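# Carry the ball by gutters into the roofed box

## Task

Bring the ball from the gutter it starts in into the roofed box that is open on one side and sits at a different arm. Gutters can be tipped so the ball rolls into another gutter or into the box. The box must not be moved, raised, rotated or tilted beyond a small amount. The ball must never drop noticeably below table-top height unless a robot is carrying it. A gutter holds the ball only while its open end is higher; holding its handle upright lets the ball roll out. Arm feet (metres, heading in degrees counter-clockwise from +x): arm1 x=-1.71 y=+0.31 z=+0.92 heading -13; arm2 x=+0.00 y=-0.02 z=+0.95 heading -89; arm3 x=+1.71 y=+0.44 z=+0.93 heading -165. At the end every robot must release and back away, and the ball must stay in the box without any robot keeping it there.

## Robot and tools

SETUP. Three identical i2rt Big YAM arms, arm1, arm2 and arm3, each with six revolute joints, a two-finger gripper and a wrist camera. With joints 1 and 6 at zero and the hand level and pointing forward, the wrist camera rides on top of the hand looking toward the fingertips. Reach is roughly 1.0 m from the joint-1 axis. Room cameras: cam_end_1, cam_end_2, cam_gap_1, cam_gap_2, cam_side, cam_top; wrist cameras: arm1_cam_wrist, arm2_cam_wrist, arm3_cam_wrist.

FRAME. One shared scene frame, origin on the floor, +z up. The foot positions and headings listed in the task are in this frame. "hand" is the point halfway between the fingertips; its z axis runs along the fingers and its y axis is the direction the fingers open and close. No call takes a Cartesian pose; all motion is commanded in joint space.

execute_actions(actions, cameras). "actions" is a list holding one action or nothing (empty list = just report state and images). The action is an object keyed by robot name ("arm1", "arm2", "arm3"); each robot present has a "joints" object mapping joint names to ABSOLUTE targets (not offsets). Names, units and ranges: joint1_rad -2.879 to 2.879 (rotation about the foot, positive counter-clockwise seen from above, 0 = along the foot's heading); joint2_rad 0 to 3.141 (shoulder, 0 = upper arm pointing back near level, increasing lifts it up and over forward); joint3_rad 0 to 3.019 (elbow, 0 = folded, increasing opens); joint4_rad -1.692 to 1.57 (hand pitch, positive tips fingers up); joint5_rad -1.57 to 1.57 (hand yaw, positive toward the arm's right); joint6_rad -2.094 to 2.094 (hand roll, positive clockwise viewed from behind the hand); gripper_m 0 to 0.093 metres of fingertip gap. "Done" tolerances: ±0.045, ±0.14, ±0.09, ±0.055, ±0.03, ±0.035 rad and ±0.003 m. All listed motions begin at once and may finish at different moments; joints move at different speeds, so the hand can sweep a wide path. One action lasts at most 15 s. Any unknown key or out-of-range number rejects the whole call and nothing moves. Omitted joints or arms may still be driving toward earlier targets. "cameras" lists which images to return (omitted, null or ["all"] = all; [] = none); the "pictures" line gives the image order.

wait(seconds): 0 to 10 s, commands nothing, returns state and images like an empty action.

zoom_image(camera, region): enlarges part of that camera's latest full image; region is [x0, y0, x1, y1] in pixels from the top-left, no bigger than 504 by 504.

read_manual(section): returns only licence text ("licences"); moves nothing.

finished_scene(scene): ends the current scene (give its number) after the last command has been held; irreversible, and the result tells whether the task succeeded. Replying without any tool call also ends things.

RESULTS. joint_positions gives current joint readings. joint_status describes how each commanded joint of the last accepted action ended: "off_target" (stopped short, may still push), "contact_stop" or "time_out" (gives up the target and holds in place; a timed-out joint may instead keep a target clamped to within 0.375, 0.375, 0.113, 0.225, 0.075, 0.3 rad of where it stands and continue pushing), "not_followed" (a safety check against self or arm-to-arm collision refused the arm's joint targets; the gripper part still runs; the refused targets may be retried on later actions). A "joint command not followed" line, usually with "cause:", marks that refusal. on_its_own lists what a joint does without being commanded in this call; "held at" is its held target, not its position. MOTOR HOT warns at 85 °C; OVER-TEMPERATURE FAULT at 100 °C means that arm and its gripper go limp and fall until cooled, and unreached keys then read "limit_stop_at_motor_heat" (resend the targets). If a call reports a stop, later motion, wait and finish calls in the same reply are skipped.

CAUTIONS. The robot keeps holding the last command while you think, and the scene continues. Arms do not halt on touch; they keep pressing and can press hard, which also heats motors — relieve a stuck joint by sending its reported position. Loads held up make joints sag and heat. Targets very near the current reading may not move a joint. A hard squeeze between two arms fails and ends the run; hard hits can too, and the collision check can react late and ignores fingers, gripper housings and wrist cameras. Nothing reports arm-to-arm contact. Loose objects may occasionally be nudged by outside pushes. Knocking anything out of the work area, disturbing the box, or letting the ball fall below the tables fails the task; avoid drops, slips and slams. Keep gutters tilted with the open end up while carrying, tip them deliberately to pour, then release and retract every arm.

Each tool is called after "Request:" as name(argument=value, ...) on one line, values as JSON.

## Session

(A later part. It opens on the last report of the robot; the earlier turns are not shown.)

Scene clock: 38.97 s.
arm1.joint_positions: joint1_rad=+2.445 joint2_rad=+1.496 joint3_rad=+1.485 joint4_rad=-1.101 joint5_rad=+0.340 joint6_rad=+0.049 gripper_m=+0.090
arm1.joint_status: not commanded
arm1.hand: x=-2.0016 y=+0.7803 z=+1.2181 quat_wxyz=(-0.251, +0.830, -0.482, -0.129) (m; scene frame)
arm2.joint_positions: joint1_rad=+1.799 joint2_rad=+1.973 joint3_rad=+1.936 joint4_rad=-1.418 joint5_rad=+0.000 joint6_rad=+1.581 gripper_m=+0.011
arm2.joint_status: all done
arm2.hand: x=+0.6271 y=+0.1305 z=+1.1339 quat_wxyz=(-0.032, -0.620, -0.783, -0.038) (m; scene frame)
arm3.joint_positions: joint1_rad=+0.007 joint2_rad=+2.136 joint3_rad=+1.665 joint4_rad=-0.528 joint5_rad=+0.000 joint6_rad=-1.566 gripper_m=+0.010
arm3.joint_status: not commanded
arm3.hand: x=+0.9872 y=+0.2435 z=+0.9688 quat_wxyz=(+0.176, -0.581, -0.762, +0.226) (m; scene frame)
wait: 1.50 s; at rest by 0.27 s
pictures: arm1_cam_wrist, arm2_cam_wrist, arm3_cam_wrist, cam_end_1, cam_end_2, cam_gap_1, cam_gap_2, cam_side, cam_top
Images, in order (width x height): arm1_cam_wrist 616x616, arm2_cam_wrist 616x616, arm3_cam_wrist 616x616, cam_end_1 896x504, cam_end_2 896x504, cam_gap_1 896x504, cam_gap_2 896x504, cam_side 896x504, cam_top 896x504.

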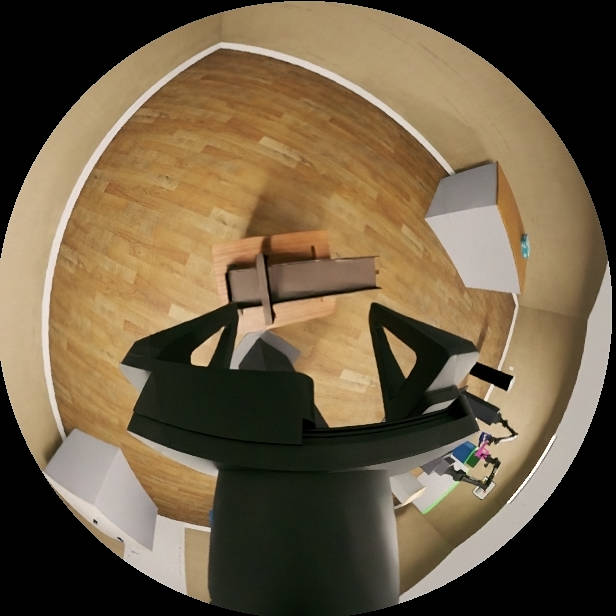

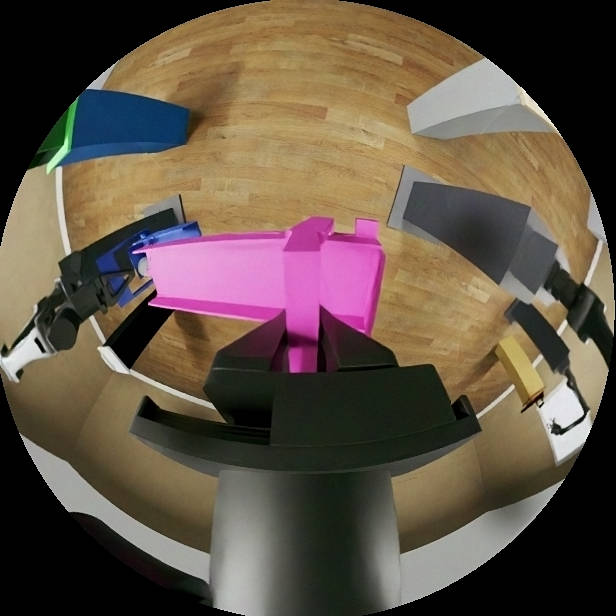

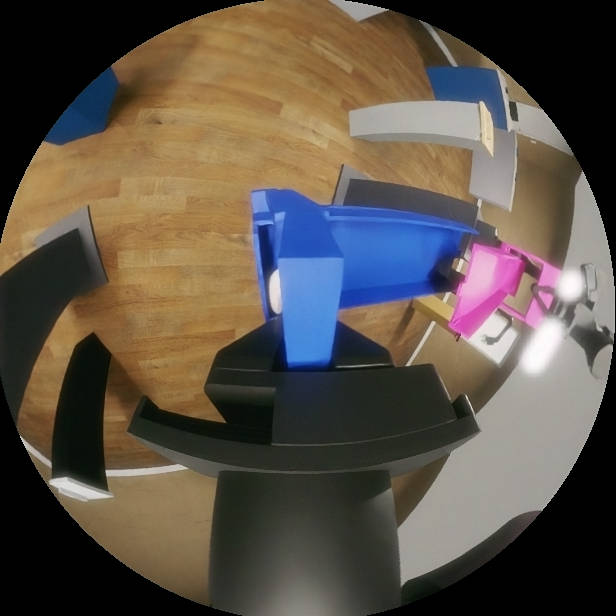

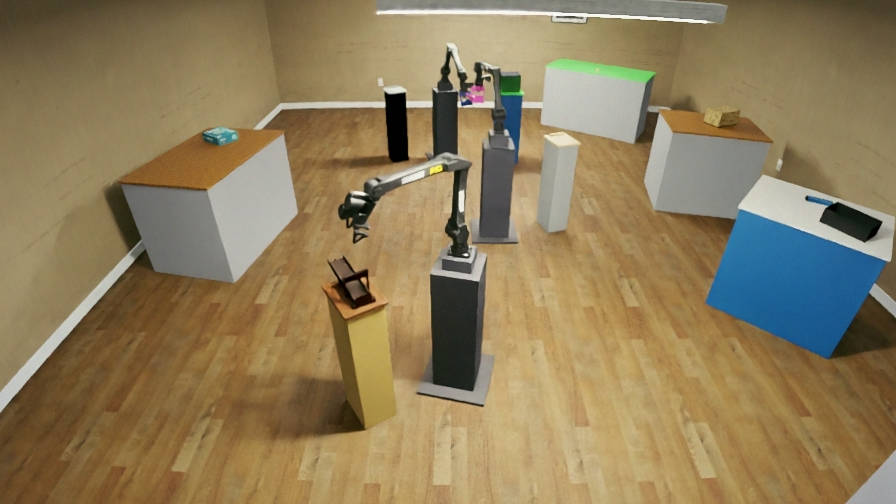

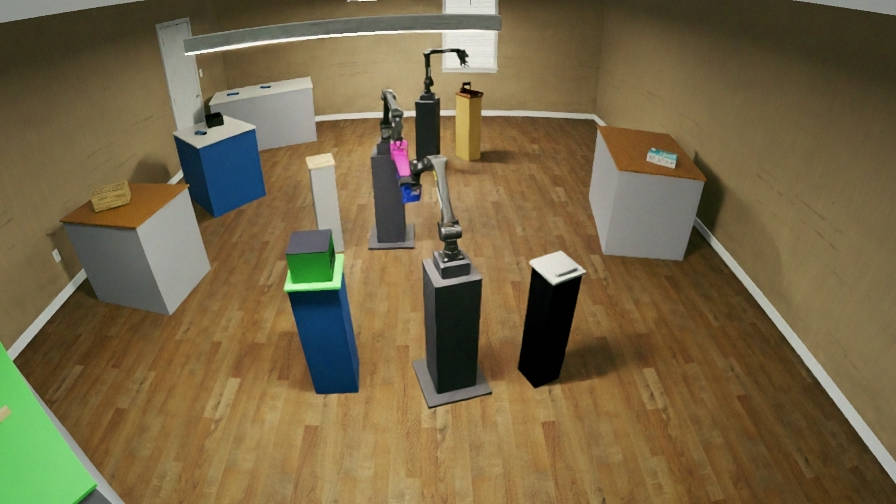

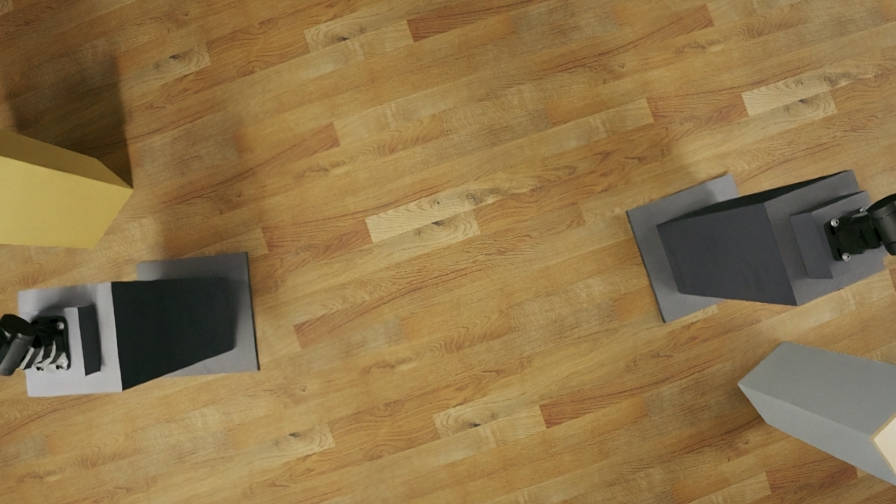

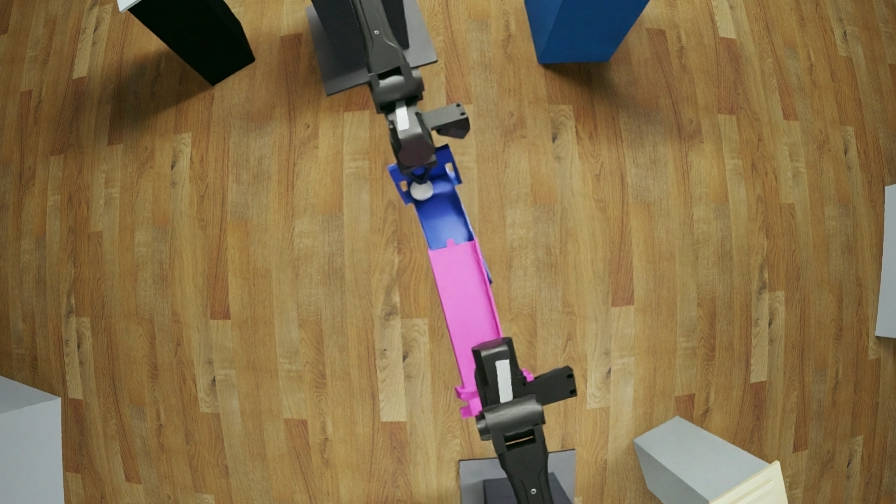

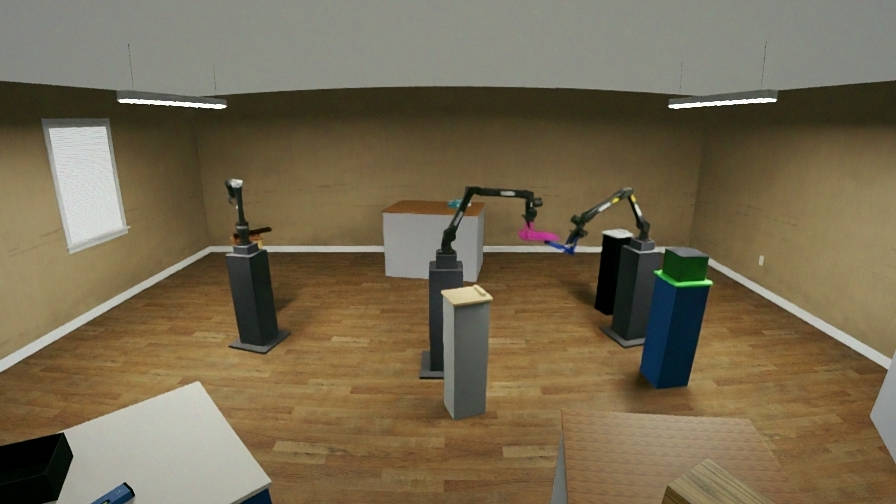

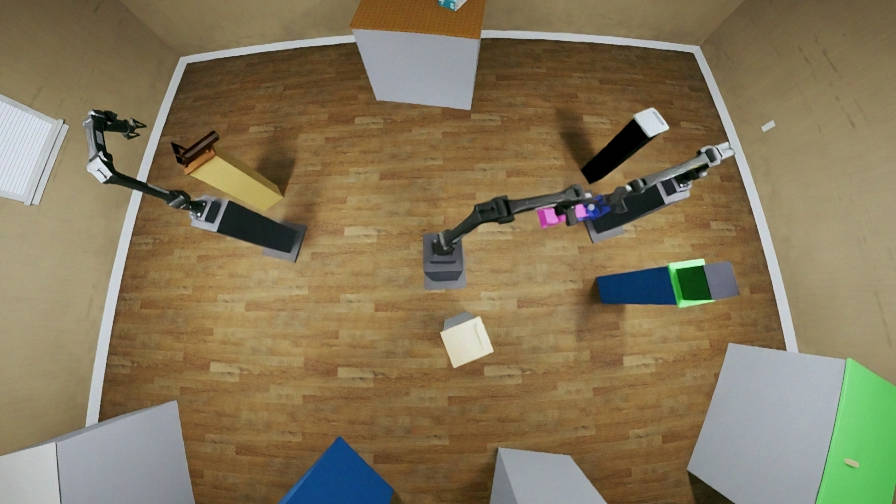

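Request:
execute_actions(actions=[{"arm2":{"joints":{"joint2_rad":1.6}}}], cameras=[])

Request:
execute_actions(actions=[{"arm2":{"joints":{"joint1_rad":0.045,"joint2_rad":1.78,"joint3_rad":1.53,"joint4_rad":-1.3,"joint5_rad":-0.31,"joint6_rad":-0.29}},"arm3":{"joints":{"joint2_rad":1.55}}}], cameras=[])

Request:
execute_actions(actions=[{"arm2":{"joints":{"joint2_rad":2.01,"joint4_rad":-1.06}},"arm3":{"joints":{"joint2_rad":0.61,"joint3_rad":0.42,"joint4_rad":-0.69}}}], cameras=[])

Request:
execute_actions(actions=[{"arm2":{"joints":{"gripper_m":0.09}},"arm3":{"joints":{"joint1_rad":1.36}}}], cameras=["cam_side","cam_end_2","cam_top","arm3_cam_wrist"])

Scene clock: 40.97 s.
arm1.joint_positions: joint1_rad=+2.445 joint2_rad=+1.496 joint3_rad=+1.485 joint4_rad=-1.101 joint5_rad=+0.340 joint6_rad=+0.049 gripper_m=+0.090
arm1.joint_status: not commanded
arm1.hand: x=-2.0016 y=+0.7803 z=+1.2181 quat_wxyz=(-0.251, +0.830, -0.482, -0.129) (m; scene frame)
arm2.joint_positions: joint1_rad=+1.799 joint2_rad=+1.623 joint3_rad=+1.969 joint4_rad=-1.422 joint5_rad=+0.000 joint6_rad=+1.581 gripper_m=+0.011
arm2.joint_status: all done
arm2.hand: x=+0.5747 y=+0.1187 z=+1.3590 quat_wxyz=(-0.147, -0.603, -0.762, -0.186) (m; scene frame)
arm3.joint_positions: joint1_rad=+0.007 joint2_rad=+2.136 joint3_rad=+1.665 joint4_rad=-0.528 joint5_rad=+0.000 joint6_rad=-1.566 gripper_m=+0.010
arm3.joint_status: not commanded
arm3.hand: x=+0.9872 y=+0.2435 z=+0.9688 quat_wxyz=(+0.176, -0.581, -0.762, +0.226) (m; scene frame)
pictures: none
No camera images: the call's "cameras" was empty. Leave "cameras" out to get every camera's image.

Scene clock: 43.27 s.
arm1.joint_positions: joint1_rad=+2.445 joint2_rad=+1.496 joint3_rad=+1.485 joint4_rad=-1.101 joint5_rad=+0.340 joint6_rad=+0.049 gripper_m=+0.090
arm1.joint_status: not commanded
arm1.hand: x=-2.0016 y=+0.7803 z=+1.2181 quat_wxyz=(-0.251, +0.830, -0.482, -0.129) (m; scene frame)
arm2.joint_positions: joint1_rad=+0.037 joint2_rad=+1.830 joint3_rad=+1.522 joint4_rad=-1.284 joint5_rad=-0.303 joint6_rad=-0.275 gripper_m=+0.011
arm2.joint_status: all done
arm2.hand: x=+0.0793 y=-0.5629 z=+1.0786 quat_wxyz=(-0.108, -0.579, -0.803, -0.095) (m; scene frame)
arm3.joint_positions: joint1_rad=+0.008 joint2_rad=+1.583 joint3_rad=+1.688 joint4_rad=-0.519 joint5_rad=-0.002 joint6_rad=-1.581 gripper_m=+0.010
arm3.joint_status: all done
arm3.hand: x=+1.0456 y=+0.2553 z=+1.3840 quat_wxyz=(+0.337, -0.500, -0.669, +0.435) (m; scene frame)
pictures: none
No camera images: the call's "cameras" was empty. Leave "cameras" out to get every camera's image.

Scene clock: 45.03 s.
arm1.joint_positions: joint1_rad=+2.445 joint2_rad=+1.496 joint3_rad=+1.485 joint4_rad=-1.101 joint5_rad=+0.340 joint6_rad=+0.049 gripper_m=+0.090
arm1.joint_status: not commanded
arm1.hand: x=-2.0016 y=+0.7803 z=+1.2181 quat_wxyz=(-0.251, +0.830, -0.482, -0.129) (m; scene frame)
arm2.joint_positions: joint1_rad=+0.039 joint2_rad=+2.020 joint3_rad=+1.521 joint4_rad=-1.074 joint5_rad=-0.306 joint6_rad=-0.281 gripper_m=+0.011
arm2.joint_status: all done
arm2.hand: x=+0.0813 y=-0.6025 z=+0.9747 quat_wxyz=(-0.115, -0.574, -0.806, -0.088) (m; scene frame)
arm3.joint_positions: joint1_rad=+0.008 joint2_rad=+0.625 joint3_rad=+0.392 joint4_rad=-0.700 joint5_rad=-0.002 joint6_rad=-1.581 gripper_m=+0.010
arm3.joint_status: all done
arm3.hand: x=+1.4535 y=+0.3713 z=+1.0525 quat_wxyz=(+0.196, -0.569, -0.759, +0.250) (m; scene frame)
pictures: none
No camera images: the call's "cameras" was empty. Leave "cameras" out to get every camera's image.

Scene clock: 46.70 s.
arm1.joint_positions: joint1_rad=+2.445 joint2_rad=+1.496 joint3_rad=+1.485 joint4_rad=-1.101 joint5_rad=+0.340 joint6_rad=+0.049 gripper_m=+0.090
arm1.joint_status: not commanded
arm1.hand: x=-2.0016 y=+0.7803 z=+1.2181 quat_wxyz=(-0.251, +0.830, -0.482, -0.129) (m; scene frame)
arm2.joint_positions: joint1_rad=+0.039 joint2_rad=+2.020 joint3_rad=+1.521 joint4_rad=-1.074 joint5_rad=-0.308 joint6_rad=-0.281 gripper_m=+0.090
arm2.joint_status: all done
arm2.hand: x=+0.0816 y=-0.6025 z=+0.9748 quat_wxyz=(-0.116, -0.574, -0.806, -0.089) (m; scene frame)
arm3.joint_positions: joint1_rad=+1.355 joint2_rad=+0.625 joint3_rad=+0.392 joint4_rad=-0.700 joint5_rad=-0.001 joint6_rad=-1.577 gripper_m=+0.010
arm3.joint_status: all done
arm3.hand: x=+1.7288 y=+0.1718 z=+1.0486 quat_wxyz=(-0.002, +0.027, -0.950, +0.311) (m; scene frame)
pictures: arm3_cam_wrist, cam_end_2, cam_side, cam_top
Images, in order (width x height): arm3_cam_wrist 616x616, cam_end_2 896x504, cam_side 896x504, cam_top 896x504.

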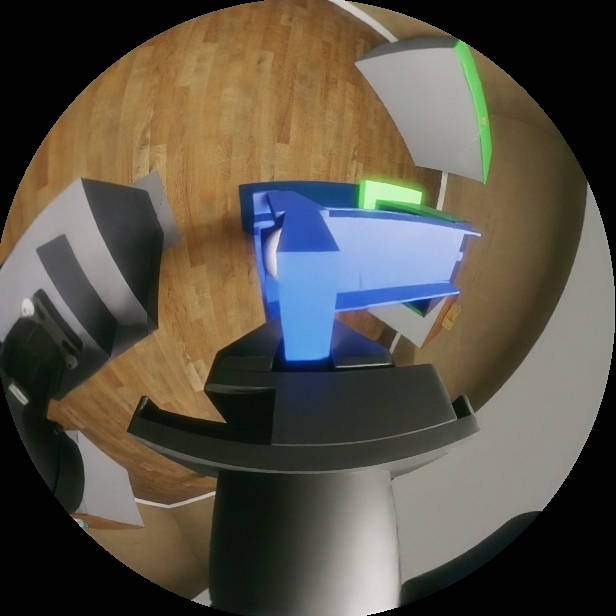

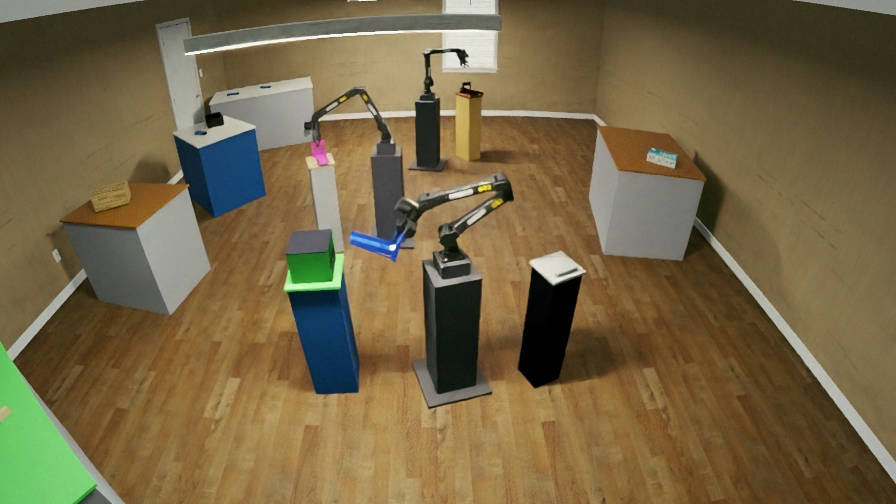

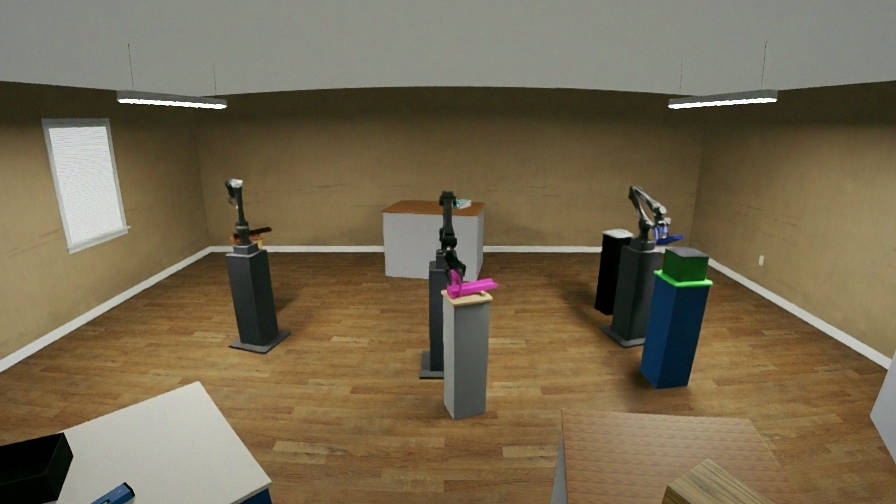

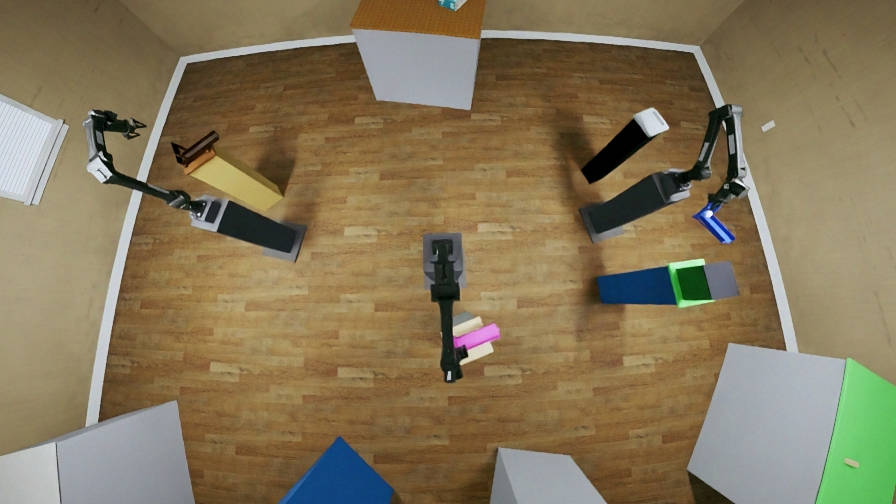

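Request:
execute_actions(actions=[{"arm2":{"joints":{"joint2_rad":1.5}},"arm3":{"joints":{"joint2_rad":1.05,"joint3_rad":0.53,"joint4_rad":-0.54}}}], cameras=["cam_end_2","cam_top","arm3_cam_wrist"])

Request:
zoom_image(camera="cam_end_2", region=[260, 170, 500, 310])

Request:
zoom_image(camera="cam_top", region=[620, 160, 800, 320])

Scene clock: 48.40 s.
arm1.joint_positions: joint1_rad=+2.445 joint2_rad=+1.496 joint3_rad=+1.485 joint4_rad=-1.101 joint5_rad=+0.340 joint6_rad=+0.049 gripper_m=+0.090
arm1.joint_status: not commanded
arm1.hand: x=-2.0016 y=+0.7803 z=+1.2181 quat_wxyz=(-0.251, +0.830, -0.482, -0.129) (m; scene frame)
arm2.joint_positions: joint1_rad=+0.039 joint2_rad=+1.504 joint3_rad=+1.518 joint4_rad=-1.074 joint5_rad=-0.309 joint6_rad=-0.281 gripper_m=+0.090
arm2.joint_status: all done
arm2.hand: x=+0.0851 y=-0.5802 z=+1.2644 quat_wxyz=(-0.268, -0.521, -0.802, +0.110) (m; scene frame)
arm3.joint_positions: joint1_rad=+1.355 joint2_rad=+1.065 joint3_rad=+0.492 joint4_rad=-0.560 joint5_rad=-0.001 joint6_rad=-1.577 gripper_m=+0.010
arm3.joint_status: all done
arm3.hand: x=+1.7306 y=+0.1215 z=+0.9919 quat_wxyz=(+0.000, +0.028, -0.976, +0.215) (m; scene frame)
pictures: arm3_cam_wrist, cam_end_2, cam_top
Images, in order (width x height): arm3_cam_wrist 616x616, cam_end_2 896x504, cam_top 896x504.

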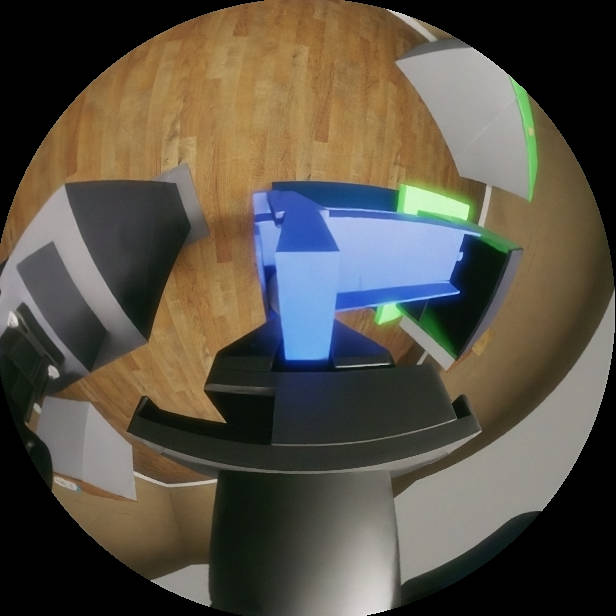

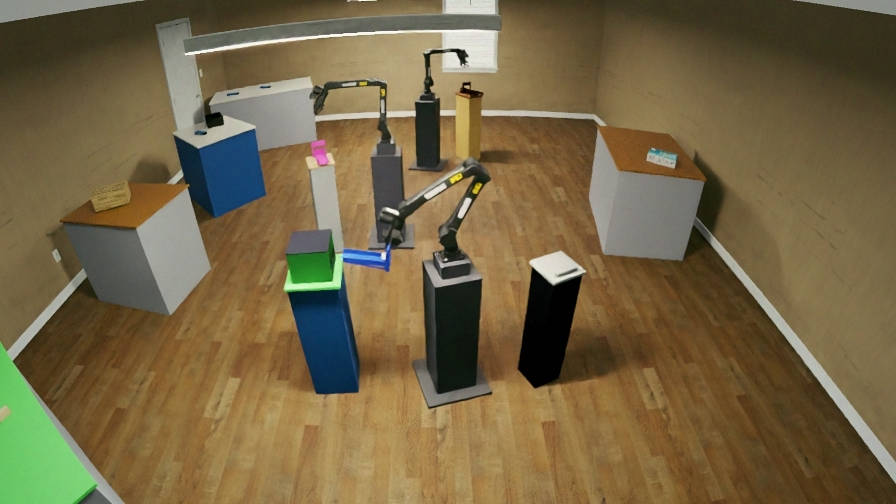

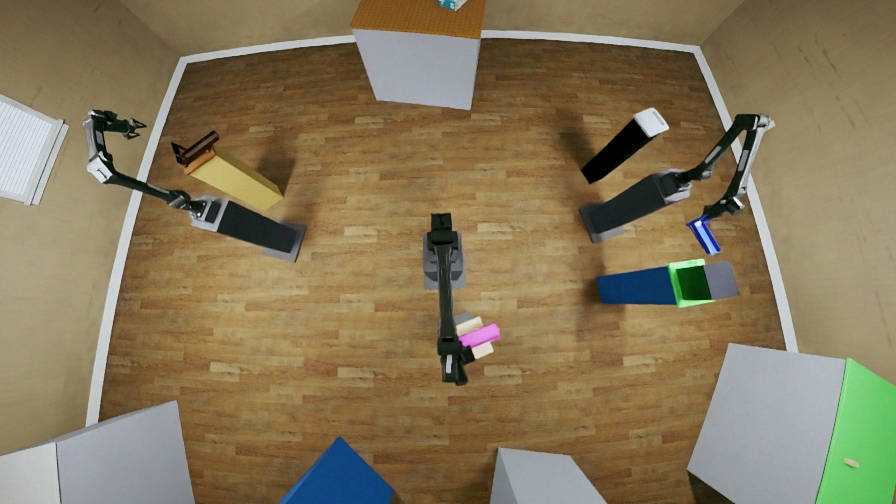

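Region (260, 170, 500, 310) of cam_end_2's 896x504 image, scaled by 2.100, with more detail than that image has; it fills the top 294 rows of this view, and the rest is white.

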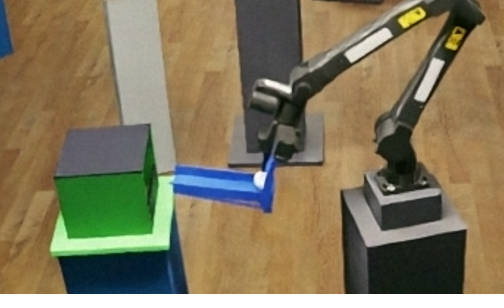

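Region (620, 160, 800, 320) of cam_top's 896x504 image, scaled by 2.800, with more detail than that image has.

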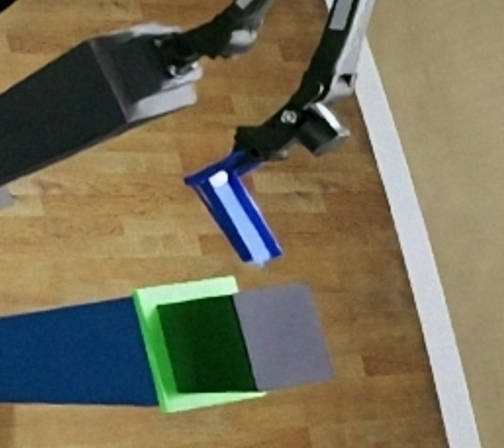

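Request:
execute_actions(actions=[{"arm3":{"joints":{"joint1_rad":1.26}}}], cameras=["cam_end_2","cam_top","arm3_cam_wrist","cam_end_1"])

Request:
zoom_image(camera="cam_end_1", region=[420, 40, 540, 110])

Request:
zoom_image(camera="cam_end_2", region=[260, 170, 500, 310])

Scene clock: 49.23 s.
arm1.joint_positions: joint1_rad=+2.445 joint2_rad=+1.496 joint3_rad=+1.485 joint4_rad=-1.101 joint5_rad=+0.340 joint6_rad=+0.049 gripper_m=+0.090
arm1.joint_status: not commanded
arm1.hand: x=-2.0016 y=+0.7803 z=+1.2181 quat_wxyz=(-0.251, +0.830, -0.482, -0.129) (m; scene frame)
arm2.joint_positions: joint1_rad=+0.039 joint2_rad=+1.504 joint3_rad=+1.518 joint4_rad=-1.074 joint5_rad=-0.309 joint6_rad=-0.281 gripper_m=+0.090
arm2.joint_status: not commanded
arm2.hand: x=+0.0851 y=-0.5802 z=+1.2644 quat_wxyz=(-0.268, -0.521, -0.802, +0.110) (m; scene frame)
arm3.joint_positions: joint1_rad=+1.261 joint2_rad=+1.065 joint3_rad=+0.492 joint4_rad=-0.560 joint5_rad=-0.001 joint6_rad=-1.577 gripper_m=+0.010
arm3.joint_status: all done
arm3.hand: x=+1.7004 y=+0.1215 z=+0.9922 quat_wxyz=(+0.010, -0.018, -0.976, +0.215) (m; scene frame)
pictures: arm3_cam_wrist, cam_end_1, cam_end_2, cam_top
Images, in order (width x height): arm3_cam_wrist 616x616, cam_end_1 896x504, cam_end_2 896x504, cam_top 896x504.

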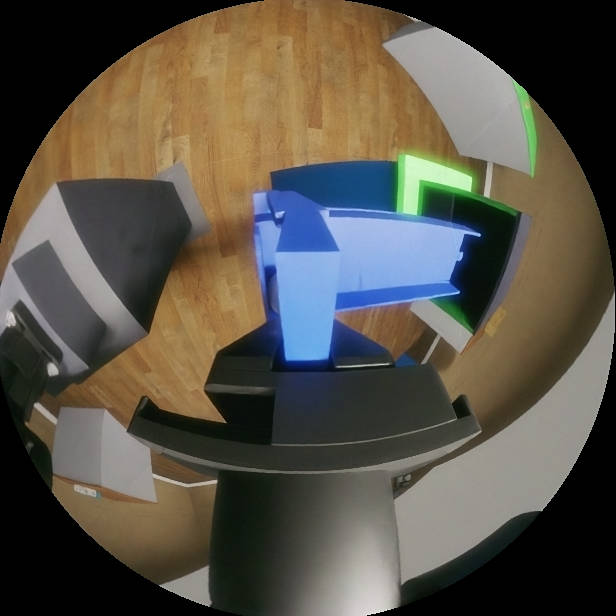

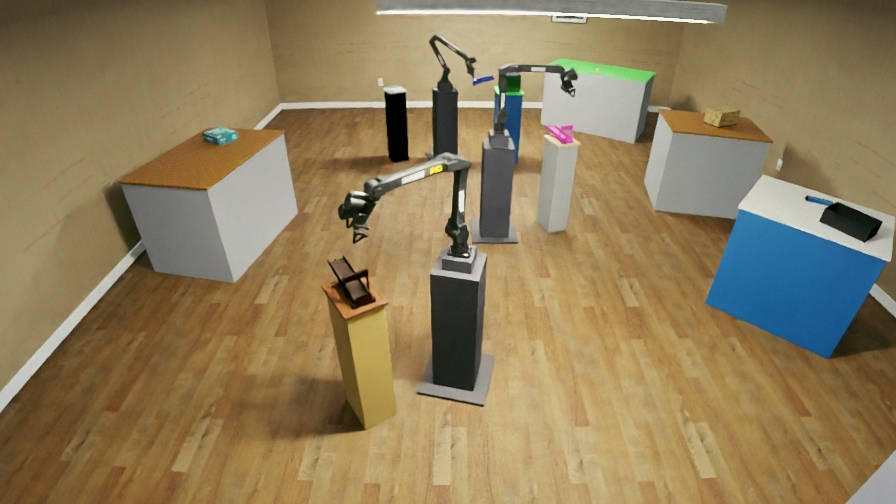

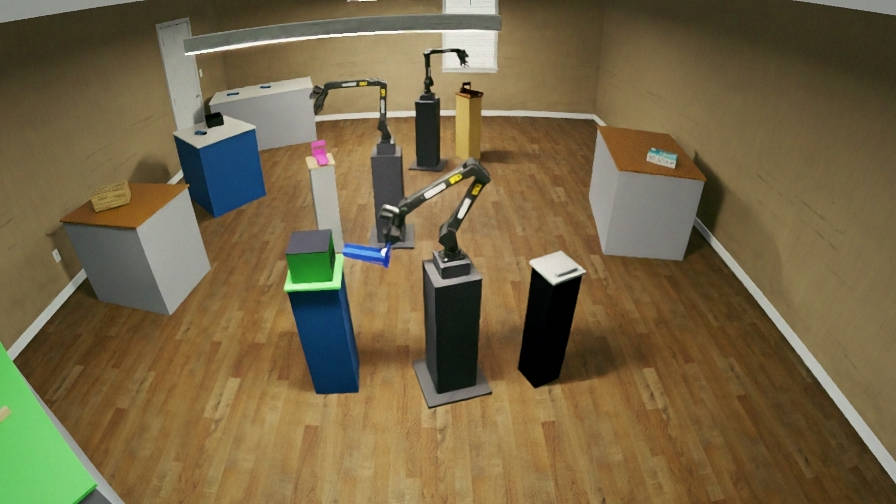

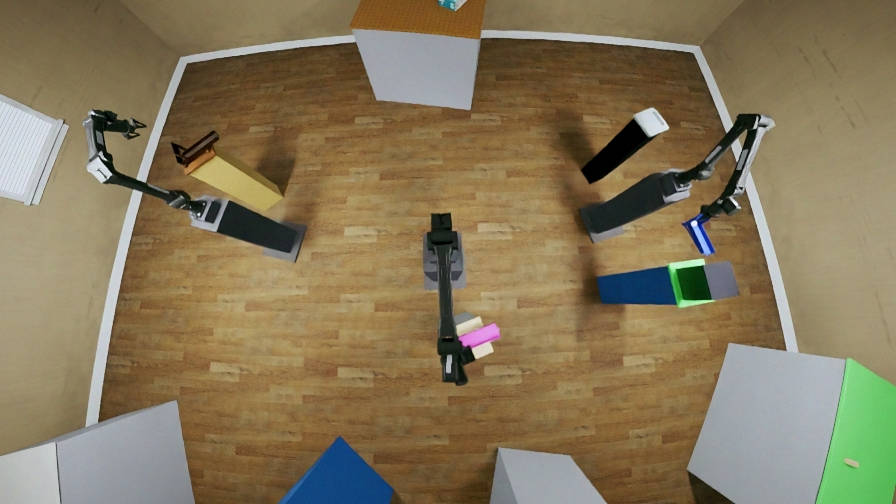

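Region (420, 40, 540, 110) of cam_end_1's 896x504 image, scaled by 4.200, with more detail than that image has; it fills the top 294 rows of this view, and the rest is white.

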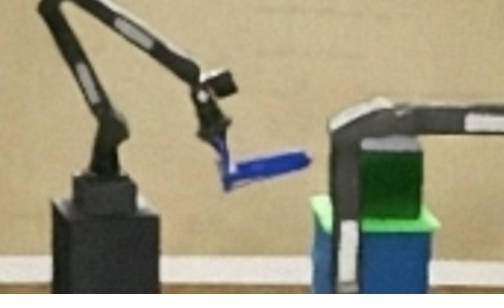

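Region (260, 170, 500, 310) of cam_end_2's 896x504 image, scaled by 2.100, with more detail than that image has; it fills the top 294 rows of this view, and the rest is white.

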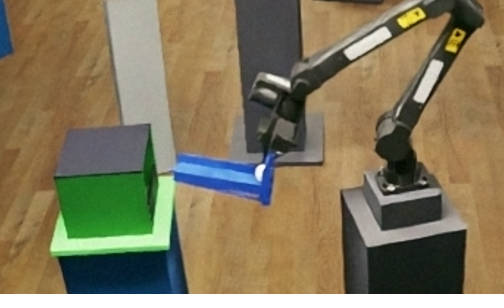

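Request:
execute_actions(actions=[{"arm3":{"joints":{"joint1_rad":1.29,"joint4_rad":-0.72}},"arm2":{"joints":{"joint1_rad":-0.6}}}], cameras=[])

Request:
execute_actions(actions=[{"arm3":{"joints":{"joint2_rad":1.46,"joint3_rad":0.88,"joint4_rad":-0.64}}}], cameras=["cam_end_2","arm3_cam_wrist","cam_end_1"])

Request:
zoom_image(camera="cam_end_1", region=[420, 40, 540, 110])

Request:
zoom_image(camera="cam_end_2", region=[260, 170, 500, 310])

Scene clock: 50.83 s.
arm1.joint_positions: joint1_rad=+2.445 joint2_rad=+1.496 joint3_rad=+1.485 joint4_rad=-1.101 joint5_rad=+0.340 joint6_rad=+0.049 gripper_m=+0.090
arm1.joint_status: not commanded
arm1.hand: x=-2.0016 y=+0.7803 z=+1.2181 quat_wxyz=(-0.251, +0.830, -0.482, -0.129) (m; scene frame)
arm2.joint_positions: joint1_rad=-0.608 joint2_rad=+1.504 joint3_rad=+1.518 joint4_rad=-1.074 joint5_rad=-0.308 joint6_rad=-0.281 gripper_m=+0.090
arm2.joint_status: all done
arm2.hand: x=-0.2686 y=-0.5156 z=+1.2689 quat_wxyz=(-0.223, -0.749, -0.594, +0.193) (m; scene frame)
arm3.joint_positions: joint1_rad=+1.283 joint2_rad=+1.065 joint3_rad=+0.492 joint4_rad=-0.712 joint5_rad=-0.001 joint6_rad=-1.577 gripper_m=+0.010
arm3.joint_status: all done
arm3.hand: x=+1.7080 y=+0.1564 z=+0.9790 quat_wxyz=(+0.007, -0.008, -0.990, +0.140) (m; scene frame)
pictures: none
No camera images: the call's "cameras" was empty. Leave "cameras" out to get every camera's image.

Scene clock: 52.00 s.
arm1.joint_positions: joint1_rad=+2.445 joint2_rad=+1.496 joint3_rad=+1.485 joint4_rad=-1.101 joint5_rad=+0.340 joint6_rad=+0.049 gripper_m=+0.090
arm1.joint_status: not commanded
arm1.hand: x=-2.0016 y=+0.7803 z=+1.2181 quat_wxyz=(-0.251, +0.830, -0.482, -0.129) (m; scene frame)
arm2.joint_positions: joint1_rad=-0.608 joint2_rad=+1.504 joint3_rad=+1.518 joint4_rad=-1.074 joint5_rad=-0.308 joint6_rad=-0.281 gripper_m=+0.090
arm2.joint_status: not commanded
arm2.hand: x=-0.2686 y=-0.5156 z=+1.2689 quat_wxyz=(-0.223, -0.749, -0.594, +0.193) (m; scene frame)
arm3.joint_positions: joint1_rad=+1.283 joint2_rad=+1.472 joint3_rad=+0.841 joint4_rad=-0.651 joint5_rad=-0.001 joint6_rad=-1.577 gripper_m=+0.010
arm3.joint_status: all done
arm3.hand: x=+1.7045 y=+0.0138 z=+0.9795 quat_wxyz=(+0.007, -0.008, -0.990, +0.141) (m; scene frame)
pictures: arm3_cam_wrist, cam_end_1, cam_end_2
Images, in order (width x height): arm3_cam_wrist 616x616, cam_end_1 896x504, cam_end_2 896x504.

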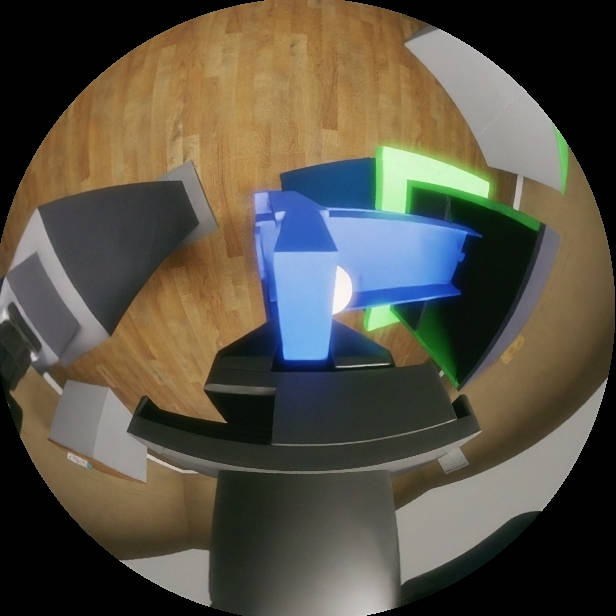

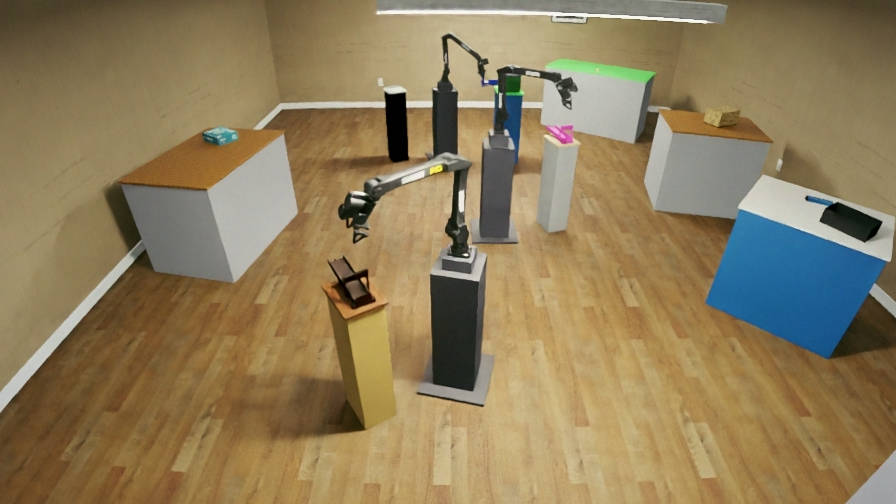

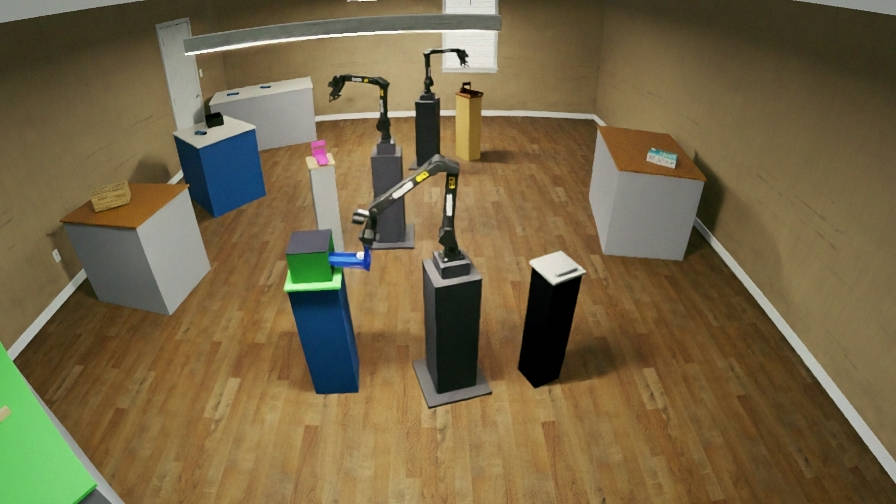

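Region (420, 40, 540, 110) of cam_end_1's 896x504 image, scaled by 4.200, with more detail than that image has; it fills the top 294 rows of this view, and the rest is white.

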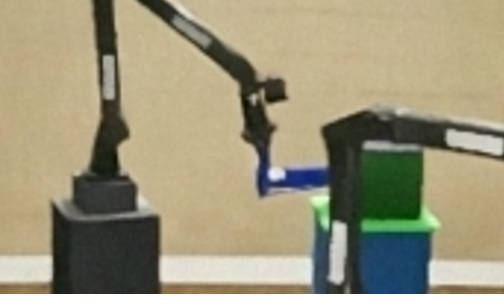

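Region (260, 170, 500, 310) of cam_end_2's 896x504 image, scaled by 2.100, with more detail than that image has; it fills the top 294 rows of this view, and the rest is white.

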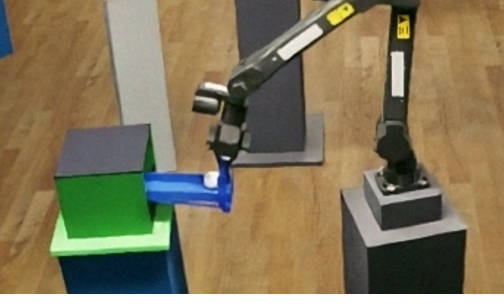

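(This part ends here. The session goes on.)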